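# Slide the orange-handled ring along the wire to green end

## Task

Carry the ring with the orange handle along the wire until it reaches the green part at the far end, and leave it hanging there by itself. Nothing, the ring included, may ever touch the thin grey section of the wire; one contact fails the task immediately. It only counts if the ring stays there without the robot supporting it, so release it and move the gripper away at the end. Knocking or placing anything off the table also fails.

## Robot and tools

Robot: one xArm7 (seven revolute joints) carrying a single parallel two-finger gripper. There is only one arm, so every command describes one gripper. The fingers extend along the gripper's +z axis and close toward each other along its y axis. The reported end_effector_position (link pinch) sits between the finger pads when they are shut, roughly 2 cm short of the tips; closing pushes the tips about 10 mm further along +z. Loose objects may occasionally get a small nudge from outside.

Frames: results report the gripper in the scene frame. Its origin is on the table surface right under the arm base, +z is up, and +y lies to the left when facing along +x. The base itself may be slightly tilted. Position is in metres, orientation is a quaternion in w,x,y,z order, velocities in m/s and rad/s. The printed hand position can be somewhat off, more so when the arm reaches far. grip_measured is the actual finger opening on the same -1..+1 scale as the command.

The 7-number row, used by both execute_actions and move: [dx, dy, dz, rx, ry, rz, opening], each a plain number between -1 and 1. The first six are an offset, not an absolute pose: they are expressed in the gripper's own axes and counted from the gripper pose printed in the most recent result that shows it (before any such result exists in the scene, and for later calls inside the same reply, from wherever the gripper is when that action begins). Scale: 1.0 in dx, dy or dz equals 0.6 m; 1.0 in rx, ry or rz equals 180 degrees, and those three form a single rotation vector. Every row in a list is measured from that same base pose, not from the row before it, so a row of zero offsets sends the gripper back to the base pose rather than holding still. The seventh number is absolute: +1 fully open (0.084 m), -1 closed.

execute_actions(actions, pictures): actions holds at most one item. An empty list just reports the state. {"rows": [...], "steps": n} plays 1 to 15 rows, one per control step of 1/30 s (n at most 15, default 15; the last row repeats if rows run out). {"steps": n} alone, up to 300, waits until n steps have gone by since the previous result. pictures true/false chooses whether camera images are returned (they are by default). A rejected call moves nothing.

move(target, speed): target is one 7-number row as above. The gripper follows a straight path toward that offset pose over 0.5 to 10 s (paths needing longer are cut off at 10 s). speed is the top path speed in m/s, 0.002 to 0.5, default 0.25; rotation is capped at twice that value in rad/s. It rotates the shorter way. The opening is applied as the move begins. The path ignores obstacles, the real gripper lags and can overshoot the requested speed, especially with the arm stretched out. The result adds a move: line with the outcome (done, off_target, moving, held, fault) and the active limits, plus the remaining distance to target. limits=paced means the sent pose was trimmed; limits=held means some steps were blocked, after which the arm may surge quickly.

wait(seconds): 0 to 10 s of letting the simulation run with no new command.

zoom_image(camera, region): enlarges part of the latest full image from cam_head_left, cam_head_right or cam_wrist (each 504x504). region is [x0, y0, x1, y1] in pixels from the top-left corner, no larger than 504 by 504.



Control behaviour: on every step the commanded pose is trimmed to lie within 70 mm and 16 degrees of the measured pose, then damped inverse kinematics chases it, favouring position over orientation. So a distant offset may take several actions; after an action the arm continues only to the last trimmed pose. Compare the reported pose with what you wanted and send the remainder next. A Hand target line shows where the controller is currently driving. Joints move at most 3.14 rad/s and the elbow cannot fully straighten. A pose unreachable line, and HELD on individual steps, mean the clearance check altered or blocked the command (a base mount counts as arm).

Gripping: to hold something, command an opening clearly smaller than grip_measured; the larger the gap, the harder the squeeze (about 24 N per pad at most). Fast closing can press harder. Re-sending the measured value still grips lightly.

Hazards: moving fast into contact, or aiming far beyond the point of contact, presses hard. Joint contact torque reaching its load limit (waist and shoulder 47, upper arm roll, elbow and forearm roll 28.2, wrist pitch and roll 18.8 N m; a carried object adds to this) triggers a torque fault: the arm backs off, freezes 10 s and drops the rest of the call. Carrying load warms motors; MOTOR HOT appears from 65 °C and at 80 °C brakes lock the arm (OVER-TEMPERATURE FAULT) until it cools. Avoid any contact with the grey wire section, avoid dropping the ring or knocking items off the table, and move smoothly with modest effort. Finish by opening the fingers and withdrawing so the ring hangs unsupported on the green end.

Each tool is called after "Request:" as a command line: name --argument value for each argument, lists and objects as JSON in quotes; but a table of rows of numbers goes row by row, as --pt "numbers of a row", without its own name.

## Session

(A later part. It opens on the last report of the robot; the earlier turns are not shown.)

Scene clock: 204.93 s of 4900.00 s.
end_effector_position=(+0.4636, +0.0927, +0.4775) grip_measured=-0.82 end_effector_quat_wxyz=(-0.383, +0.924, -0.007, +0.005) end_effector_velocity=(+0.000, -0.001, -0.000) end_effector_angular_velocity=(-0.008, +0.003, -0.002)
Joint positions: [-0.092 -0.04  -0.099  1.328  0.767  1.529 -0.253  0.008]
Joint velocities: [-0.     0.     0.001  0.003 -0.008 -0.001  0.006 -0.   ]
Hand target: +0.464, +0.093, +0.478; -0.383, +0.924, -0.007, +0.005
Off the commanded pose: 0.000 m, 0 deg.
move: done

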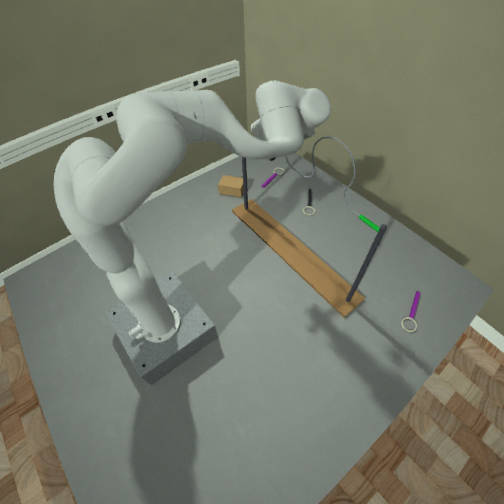

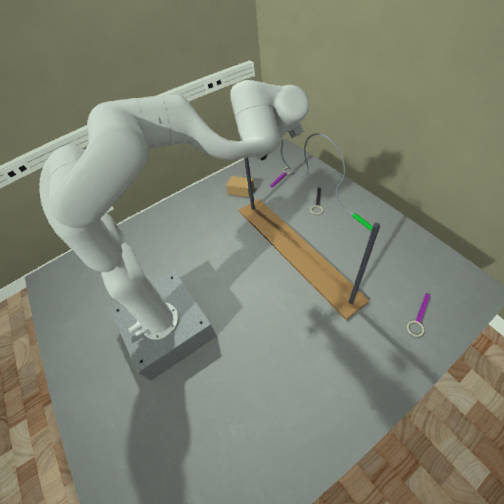

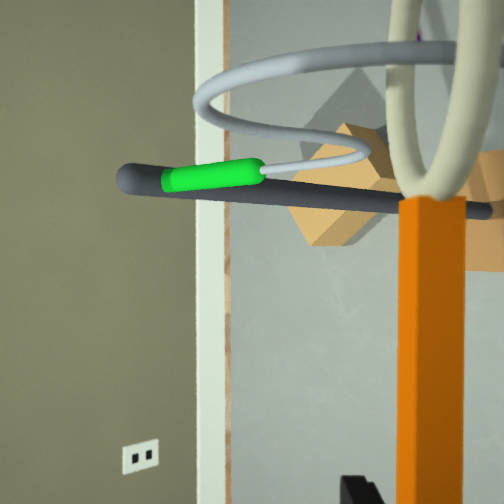

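Request:
move --target '[0,-0.0412,0.0171,-0.25,0,0,-1]' --speed 0.08

Request:
move --target '[0,-0.0412,0.019,-0.25,0,0,-1]' --speed 0.08

Request:
move --target '[0,-0.0412,0.019,-0.25,0,0,-1]' --speed 0.08

Request:
move --target '[0,-0.057,0.012,0,0,0,-1]' --speed 0.05

Scene clock: 214.40 s of 4900.00 s.
end_effector_position=(+0.4642, +0.1169, +0.4881) grip_measured=-0.82 end_effector_quat_wxyz=(-0.001, +1.000, -0.009, +0.003) end_effector_velocity=(+0.000, -0.002, +0.000) end_effector_angular_velocity=(-0.009, +0.000, -0.005)
Joint positions: [ 0.099  0.024  0.137  1.602 -0.01   1.572  0.276  0.008]
Joint velocities: [ 0.001  0.003  0.     0.005 -0.009  0.005  0.006  0.   ]
Hand target: +0.464, +0.117, +0.488; -0.000, +1.000, -0.009, +0.003
Off the commanded pose: 0.001 m, 0 deg.
After step 90, 1.23 s passed at rest.
move: done

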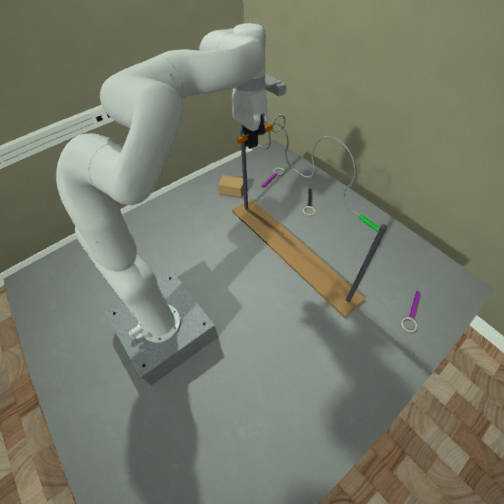

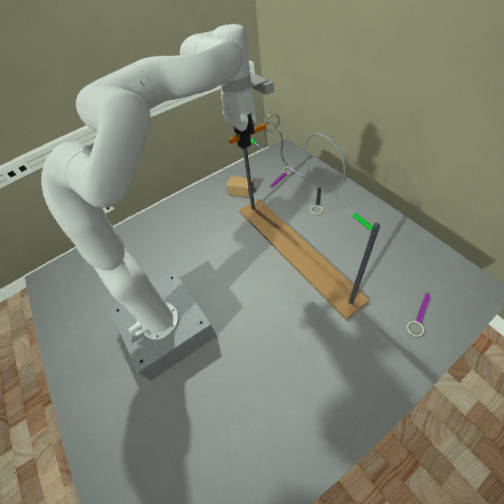

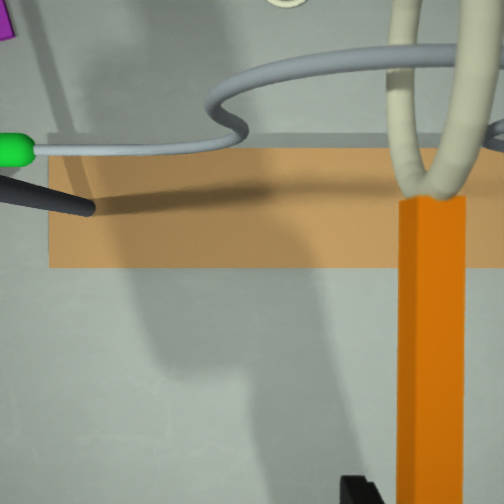

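Scene clock: 219.63 s of 4900.00 s.
end_effector_position=(+0.4650, +0.1413, +0.4773) grip_measured=-0.82 end_effector_quat_wxyz=(+0.381, +0.925, -0.010, +0.000) end_effector_velocity=(+0.000, -0.002, +0.001) end_effector_angular_velocity=(-0.008, -0.001, -0.005)
Joint positions: [ 0.436  0.365  0.243  1.878 -0.727  2.006  0.581  0.008]
Joint velocities: [ 0.001  0.003 -0.002  0.003 -0.006  0.007  0.001 -0.   ]
Hand target: +0.465, +0.141, +0.477; +0.381, +0.924, -0.010, +0.000
Off the commanded pose: 0.001 m, 0 deg.
move: done

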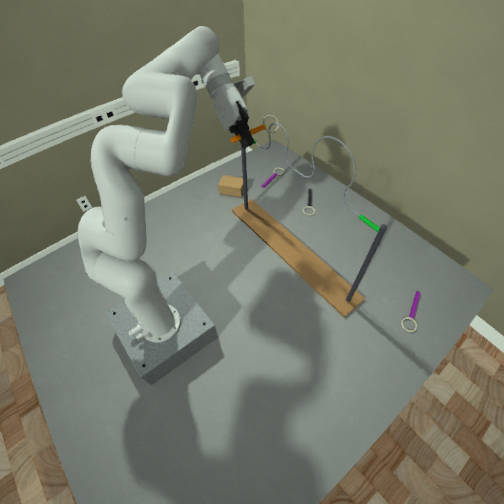

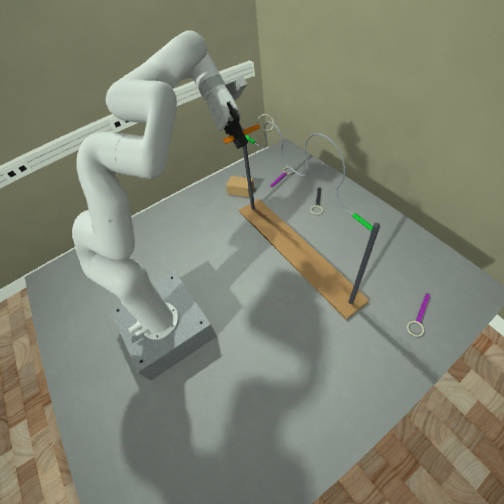

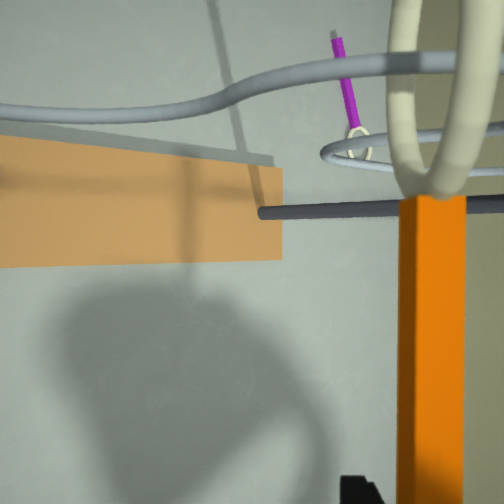

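Scene clock: 224.87 s of 4900.00 s.
end_effector_position=(+0.4655, +0.1510, +0.4518) grip_measured=-0.82 end_effector_quat_wxyz=(+0.705, +0.709, -0.010, -0.003) end_effector_velocity=(-0.001, +0.000, +0.001) end_effector_angular_velocity=(-0.006, -0.002, -0.002)
Joint positions: [ 0.69   0.702  0.117  1.862 -1.229  2.334  0.589  0.008]
Joint velocities: [ 0.002  0.001 -0.002  0.    -0.003  0.004 -0.001 -0.   ]
Hand target: +0.466, +0.151, +0.452; +0.705, +0.709, -0.009, -0.003
Off the commanded pose: 0.000 m, 0 deg.
move: done

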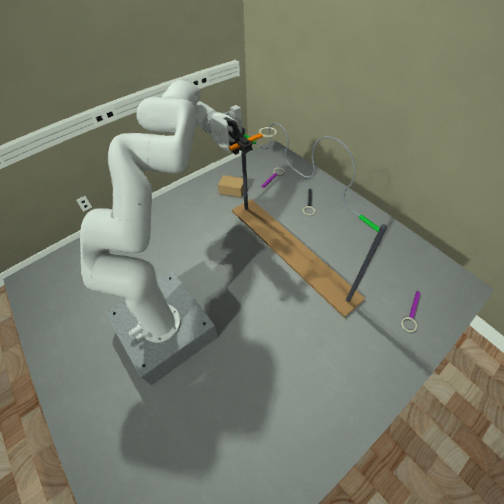

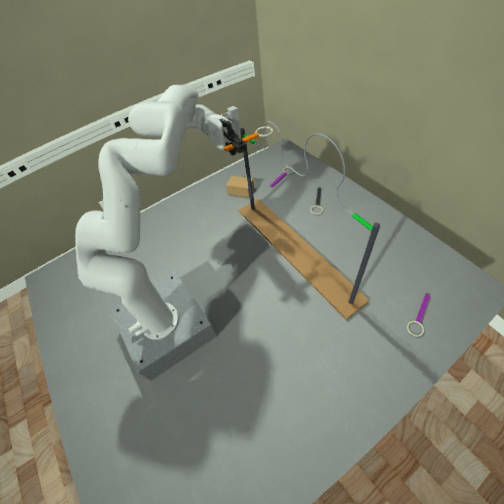

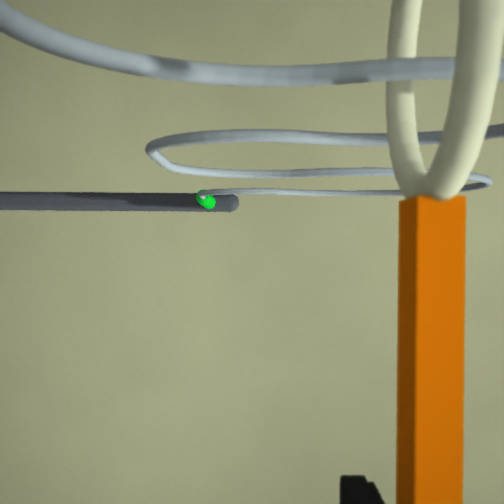

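Scene clock: 225.90 s of 4900.00 s.
end_effector_position=(+0.4657, +0.1441, +0.4178) grip_measured=-0.82 end_effector_quat_wxyz=(+0.705, +0.709, -0.010, -0.003) end_effector_velocity=(-0.000, +0.000, -0.001) end_effector_angular_velocity=(+0.002, -0.002, +0.001)
Joint positions: [ 0.669  0.72   0.126  1.808 -1.185  2.298  0.673  0.008]
Joint velocities: [-0.    -0.     0.001 -0.001  0.002 -0.002  0.004 -0.   ]
Hand target: +0.466, +0.144, +0.418; +0.705, +0.709, -0.009, -0.003
Off the commanded pose: 0.000 m, 0 deg.
move: done

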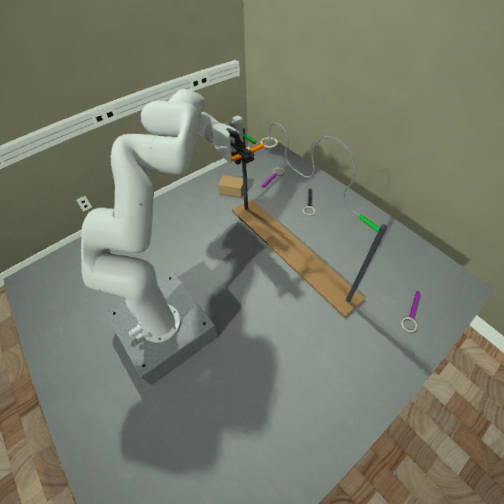

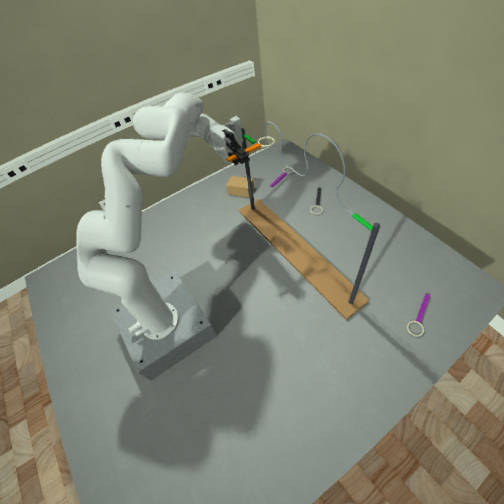

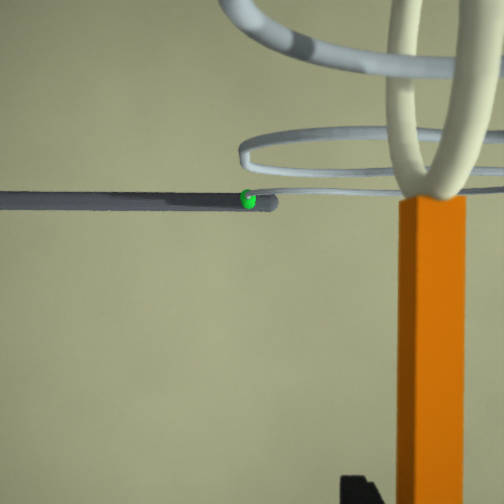

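Request:
move --target '[-0.002,-0.053,-0.017,0.25,0,0,-1]' --speed 0.08

Request:
move --target '[0,-0.0542,-0.0225,0.25,0,0,-1]' --speed 0.08

Request:
move --target '[0,-0.115,0,0,0,0,-1]' --speed 0.05

Request:
move --target '[0.03,0,0.085,0,0.1667,0,-1]' --speed 0.08

Scene clock: 237.73 s of 4900.00 s.
end_effector_position=(+0.4648, +0.1545, +0.3862) grip_measured=-0.82 end_effector_quat_wxyz=(+0.381, +0.925, -0.010, +0.001) end_effector_velocity=(-0.000, +0.001, -0.002) end_effector_angular_velocity=(+0.008, +0.002, +0.003)
Joint positions: [ 0.401  0.386  0.276  1.661 -0.691  1.825  0.739  0.008]
Joint velocities: [-0.004 -0.003  0.002 -0.006  0.006 -0.008 -0.002  0.   ]
Hand target: +0.465, +0.154, +0.386; +0.380, +0.925, -0.010, +0.001
Off the commanded pose: 0.000 m, 0 deg.
After step 90, 3.60 s passed at rest.
move: done

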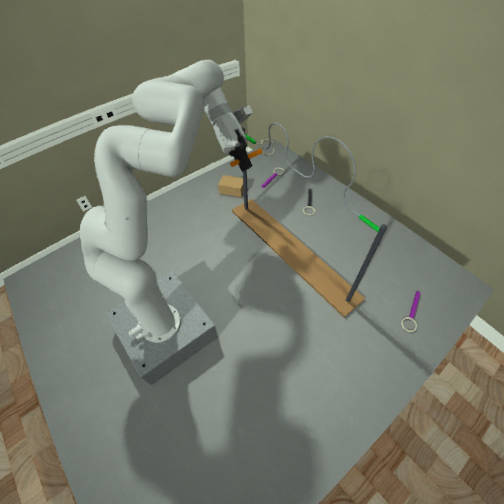

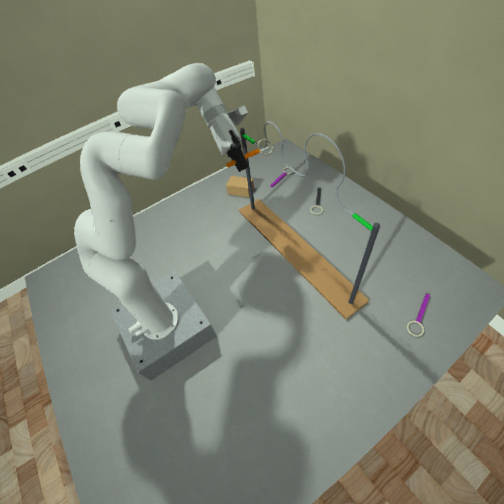

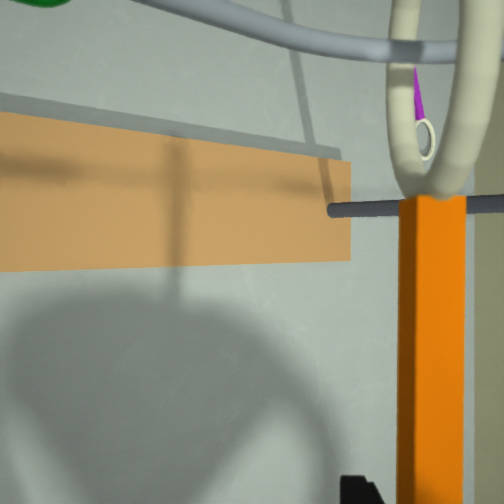

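Scene clock: 242.97 s of 4900.00 s.
end_effector_position=(+0.4651, +0.1873, +0.3726) grip_measured=-0.82 end_effector_quat_wxyz=(-0.001, +1.000, -0.009, +0.004) end_effector_velocity=(+0.000, +0.001, +0.000) end_effector_angular_velocity=(+0.010, -0.001, +0.003)
Joint positions: [ 0.115  0.079  0.263  1.332 -0.029  1.25   0.425  0.008]
Joint velocities: [-0.002 -0.002  0.001 -0.003  0.009 -0.006 -0.007 -0.   ]
Hand target: +0.465, +0.187, +0.373; -0.001, +1.000, -0.009, +0.004
Off the commanded pose: 0.001 m, 0 deg.
move: done

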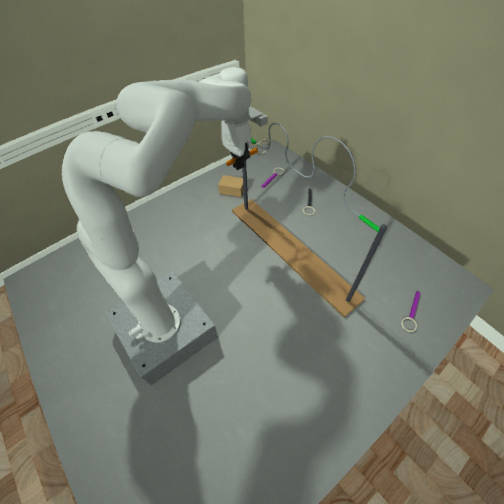

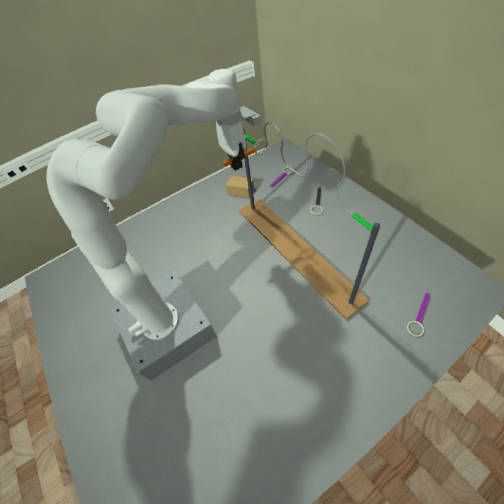

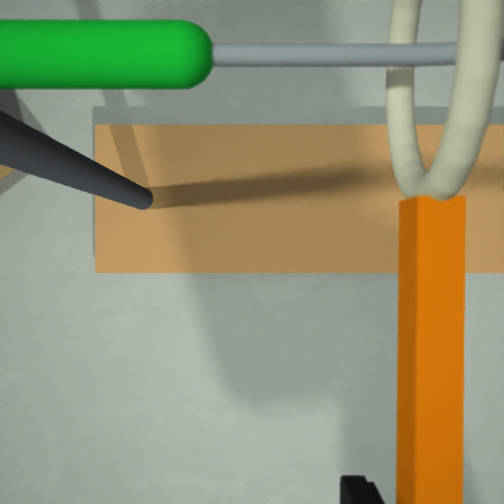

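Scene clock: 244.67 s of 4900.00 s.
end_effector_position=(+0.4664, +0.2559, +0.3730) grip_measured=-0.82 end_effector_quat_wxyz=(-0.001, +1.000, -0.009, +0.004) end_effector_velocity=(+0.002, +0.001, +0.001) end_effector_angular_velocity=(+0.001, -0.004, -0.003)
Joint positions: [ 0.2    0.191  0.318  1.466 -0.07   1.279  0.572  0.008]
Joint velocities: [ 0.002  0.004 -0.     0.008 -0.003  0.001  0.004  0.   ]
Hand target: +0.466, +0.256, +0.373; -0.001, +1.000, -0.009, +0.004
Off the commanded pose: 0.000 m, 0 deg.
move: done

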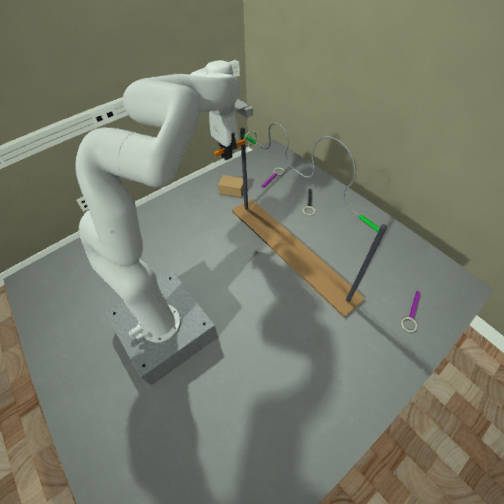

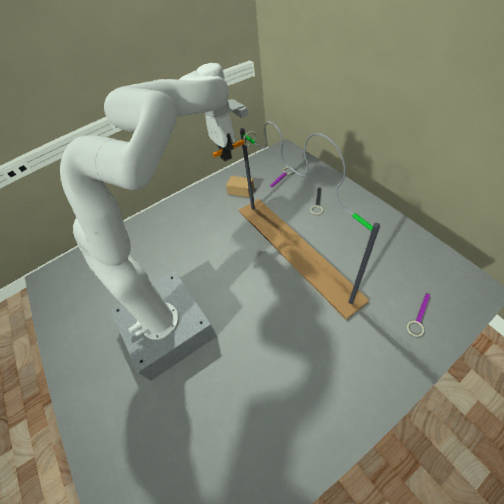

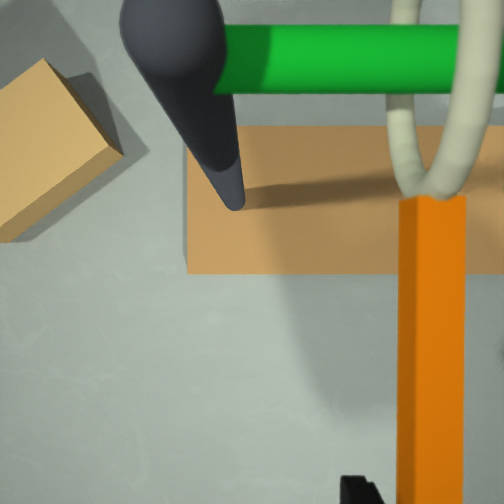

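Scene clock: 248.30 s of 4900.00 s.
end_effector_position=(+0.4848, +0.2561, +0.3222) grip_measured=-0.82 end_effector_quat_wxyz=(+0.001, +0.965, -0.009, +0.262) end_effector_velocity=(+0.000, -0.001, -0.001) end_effector_angular_velocity=(-0.001, -0.008, -0.005)
Joint positions: [ 0.225  0.01   0.305  0.94  -0.567  0.543  1.001  0.008]
Joint velocities: [-0.001 -0.    -0.001 -0.005 -0.02  -0.007  0.021 -0.   ]
Hand target: +0.485, +0.256, +0.322; +0.001, +0.965, -0.009, +0.263
Off the commanded pose: 0.000 m, 0 deg.
move: done

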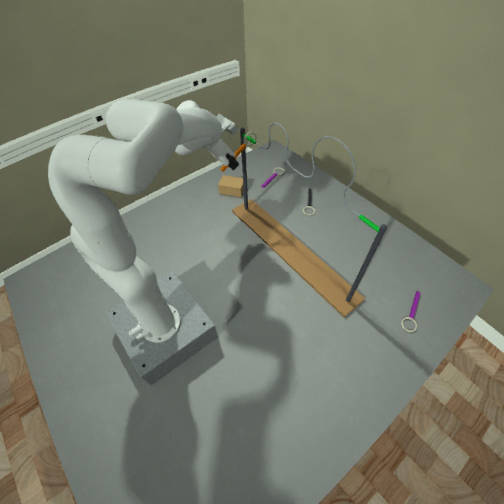

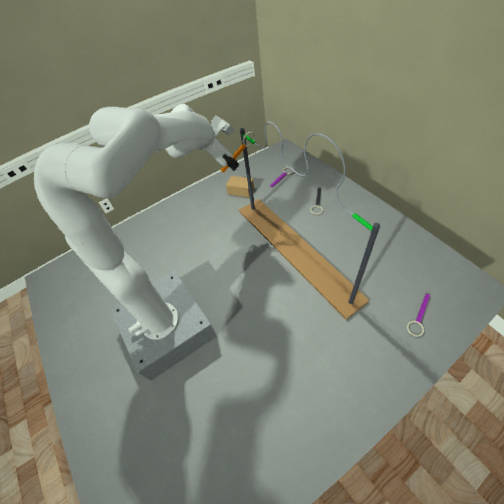

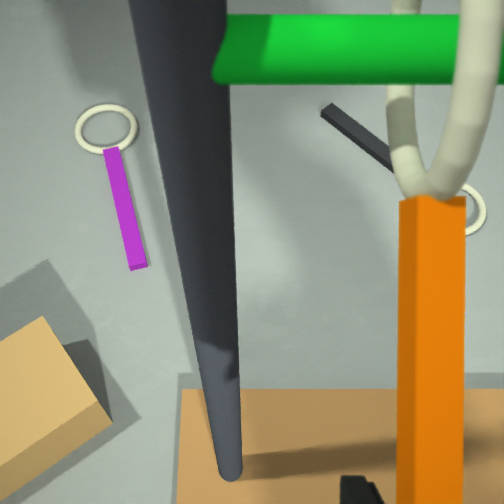

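Request:
move --target '[0.033,0,0.085,0,0.1667,0,-1]' --speed 0.08

Request:
move --target '[0.031,0,0.085,0,0.1667,0,-1]' --speed 0.08

Request:
move --target '[-0.02,0,0,0,0,0,-1]' --speed 0.03

Request:
move --target '[0,0,0,0,0,0,-0.5]'

Request:
move --target '[0,0,-0.2,0,0,0,-0.5]' --speed 0.1

Scene clock: 257.23 s of 4900.00 s.
end_effector_position=(+0.5280, +0.2558, +0.2888) grip_measured=-0.82 end_effector_quat_wxyz=(+0.002, +0.864, -0.009, +0.504) end_effector_velocity=(+0.001, -0.000, +0.001) end_effector_angular_velocity=(+0.002, -0.011, -0.001)
Joint positions: [ 0.278  0.159  0.261  0.918 -1.958  0.561  2.288  0.008]
Joint velocities: [ 0.     0.002  0.001  0.    -0.017  0.009  0.018  0.   ]
Hand target: +0.528, +0.256, +0.289; +0.002, +0.864, -0.009, +0.504
Off the commanded pose: 0.001 m, 0 deg.
After step 90, 2.30 s passed at rest.
move: done

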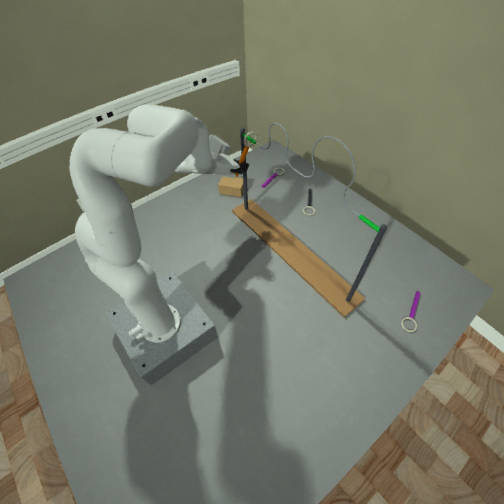

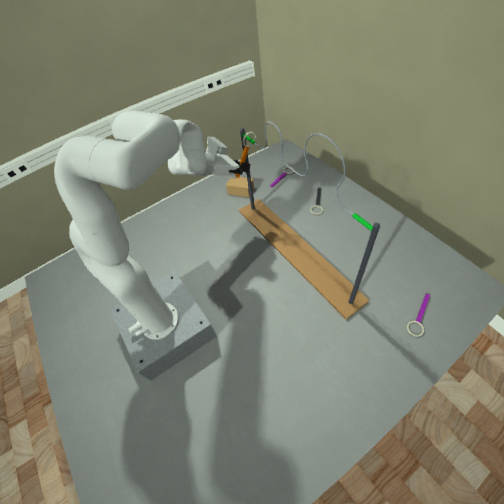

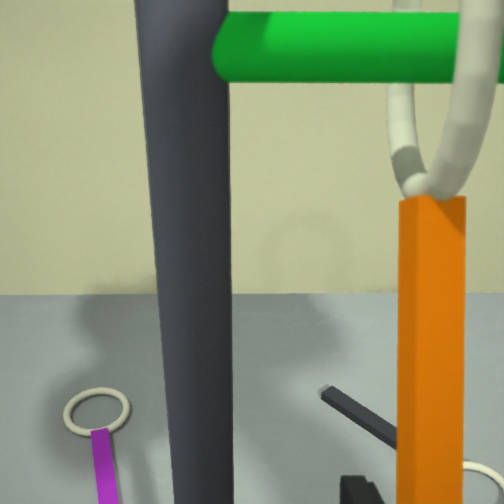

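Scene clock: 260.83 s of 4900.00 s.
end_effector_position=(+0.5813, +0.2554, +0.2800) grip_measured=-0.82 end_effector_quat_wxyz=(+0.003, +0.704, -0.008, +0.710) end_effector_velocity=(+0.001, +0.000, +0.001) end_effector_angular_velocity=(+0.000, -0.012, +0.001)
Joint positions: [ 0.368  0.444  0.243  0.931 -2.479  1.238  2.761  0.008]
Joint velocities: [ 0.002  0.005 -0.001  0.002 -0.006  0.014  0.004  0.   ]
Hand target: +0.581, +0.255, +0.280; +0.003, +0.704, -0.008, +0.710
Off the commanded pose: 0.001 m, 0 deg.
move: done

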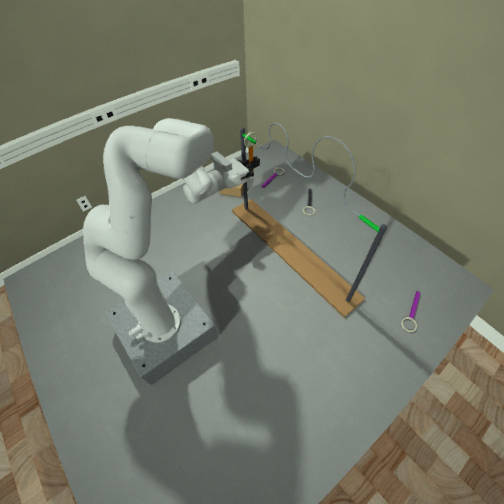

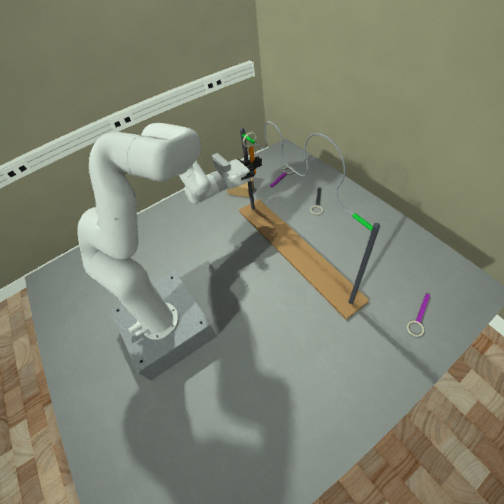

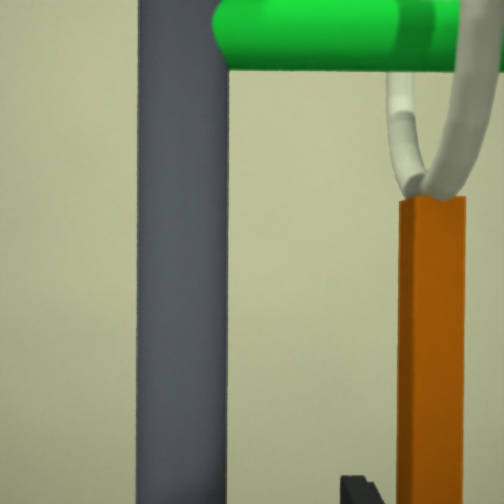

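Scene clock: 261.60 s of 4900.00 s.
end_effector_position=(+0.5814, +0.2555, +0.2682) grip_measured=-0.82 end_effector_quat_wxyz=(+0.003, +0.704, -0.008, +0.710) end_effector_velocity=(+0.001, -0.000, +0.001) end_effector_angular_velocity=(+0.002, -0.004, -0.001)
Joint positions: [ 0.372  0.476  0.24   0.936 -2.488  1.261  2.774  0.008]
Joint velocities: [-0.     0.002 -0.     0.002 -0.001  0.004  0.002 -0.   ]
Hand target: +0.581, +0.255, +0.268; +0.003, +0.704, -0.008, +0.710
Off the commanded pose: 0.000 m, 0 deg.
move: done

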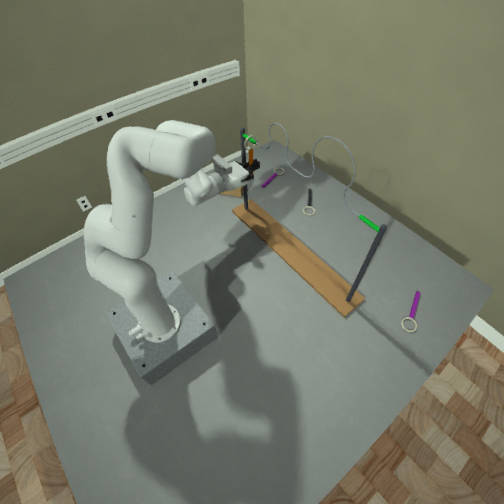

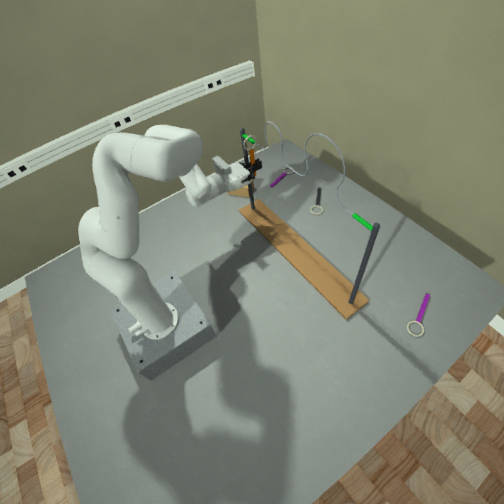

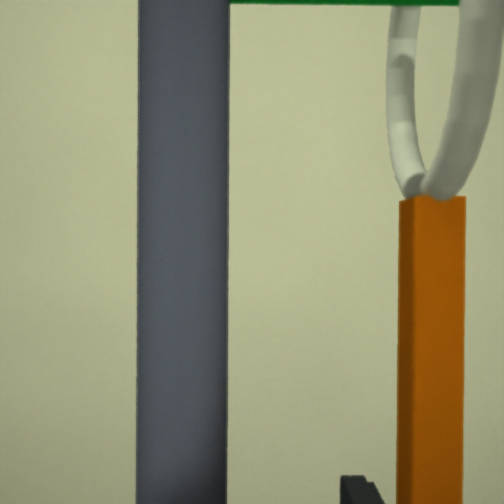

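Scene clock: 262.10 s of 4900.00 s.
end_effector_position=(+0.5814, +0.2555, +0.2682) grip_measured=-0.52 end_effector_quat_wxyz=(+0.003, +0.704, -0.008, +0.710) end_effector_velocity=(-0.001, +0.001, -0.000) end_effector_angular_velocity=(-0.001, -0.000, +0.002)
Joint positions: [ 0.372  0.476  0.24   0.936 -2.488  1.261  2.774  0.021]
Joint velocities: [ 0.001  0.     0.    -0.001 -0.001  0.001  0.     0.   ]
Hand target: +0.581, +0.255, +0.268; +0.003, +0.704, -0.008, +0.710
Off the commanded pose: 0.000 m, 0 deg.
move: done

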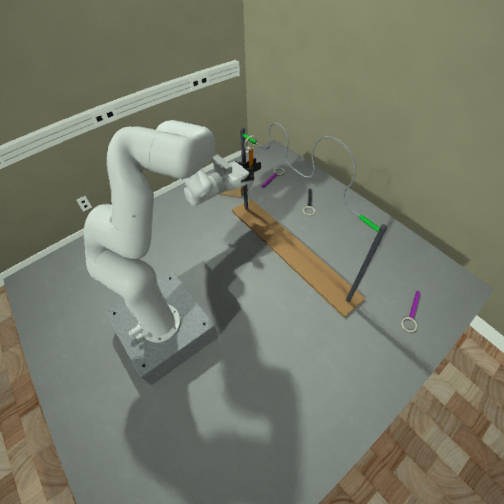

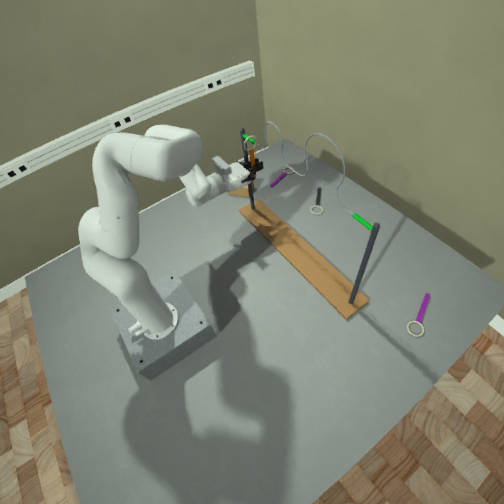

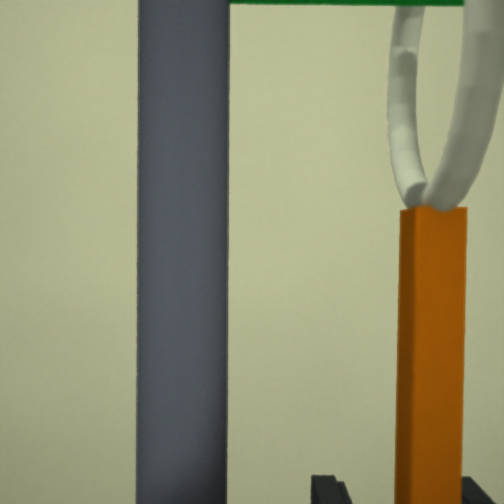

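Scene clock: 263.73 s of 4900.00 s.
end_effector_position=(+0.4617, +0.2575, +0.2675) grip_measured=-0.52 end_effector_quat_wxyz=(+0.003, +0.704, -0.008, +0.710) end_effector_velocity=(-0.002, +0.001, -0.000) end_effector_angular_velocity=(+0.000, +0.002, +0.002)
Joint positions: [ 0.481  0.297  0.353  0.615 -2.282  1.435  2.825  0.021]
Joint velocities: [ 0.003 -0.002  0.003 -0.004  0.004  0.     0.001 -0.   ]
Hand target: +0.461, +0.258, +0.267; +0.002, +0.704, -0.008, +0.710
Off the commanded pose: 0.000 m, 0 deg.
move: done

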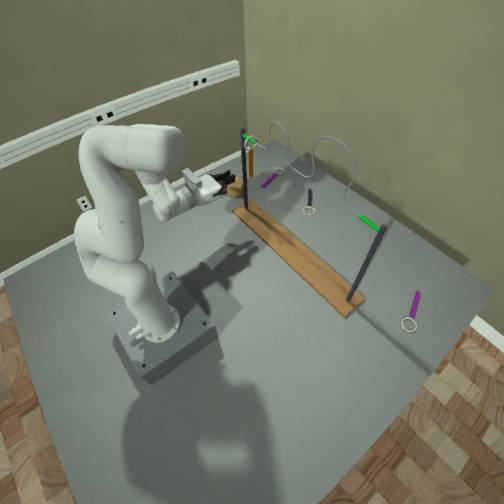

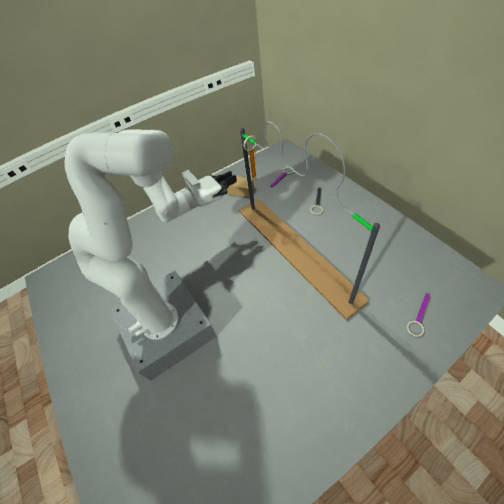

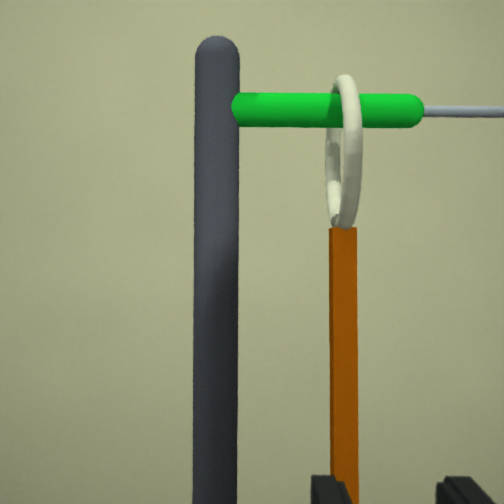

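Request:
finished_scene --scene 2

The scene is finished: the task was done.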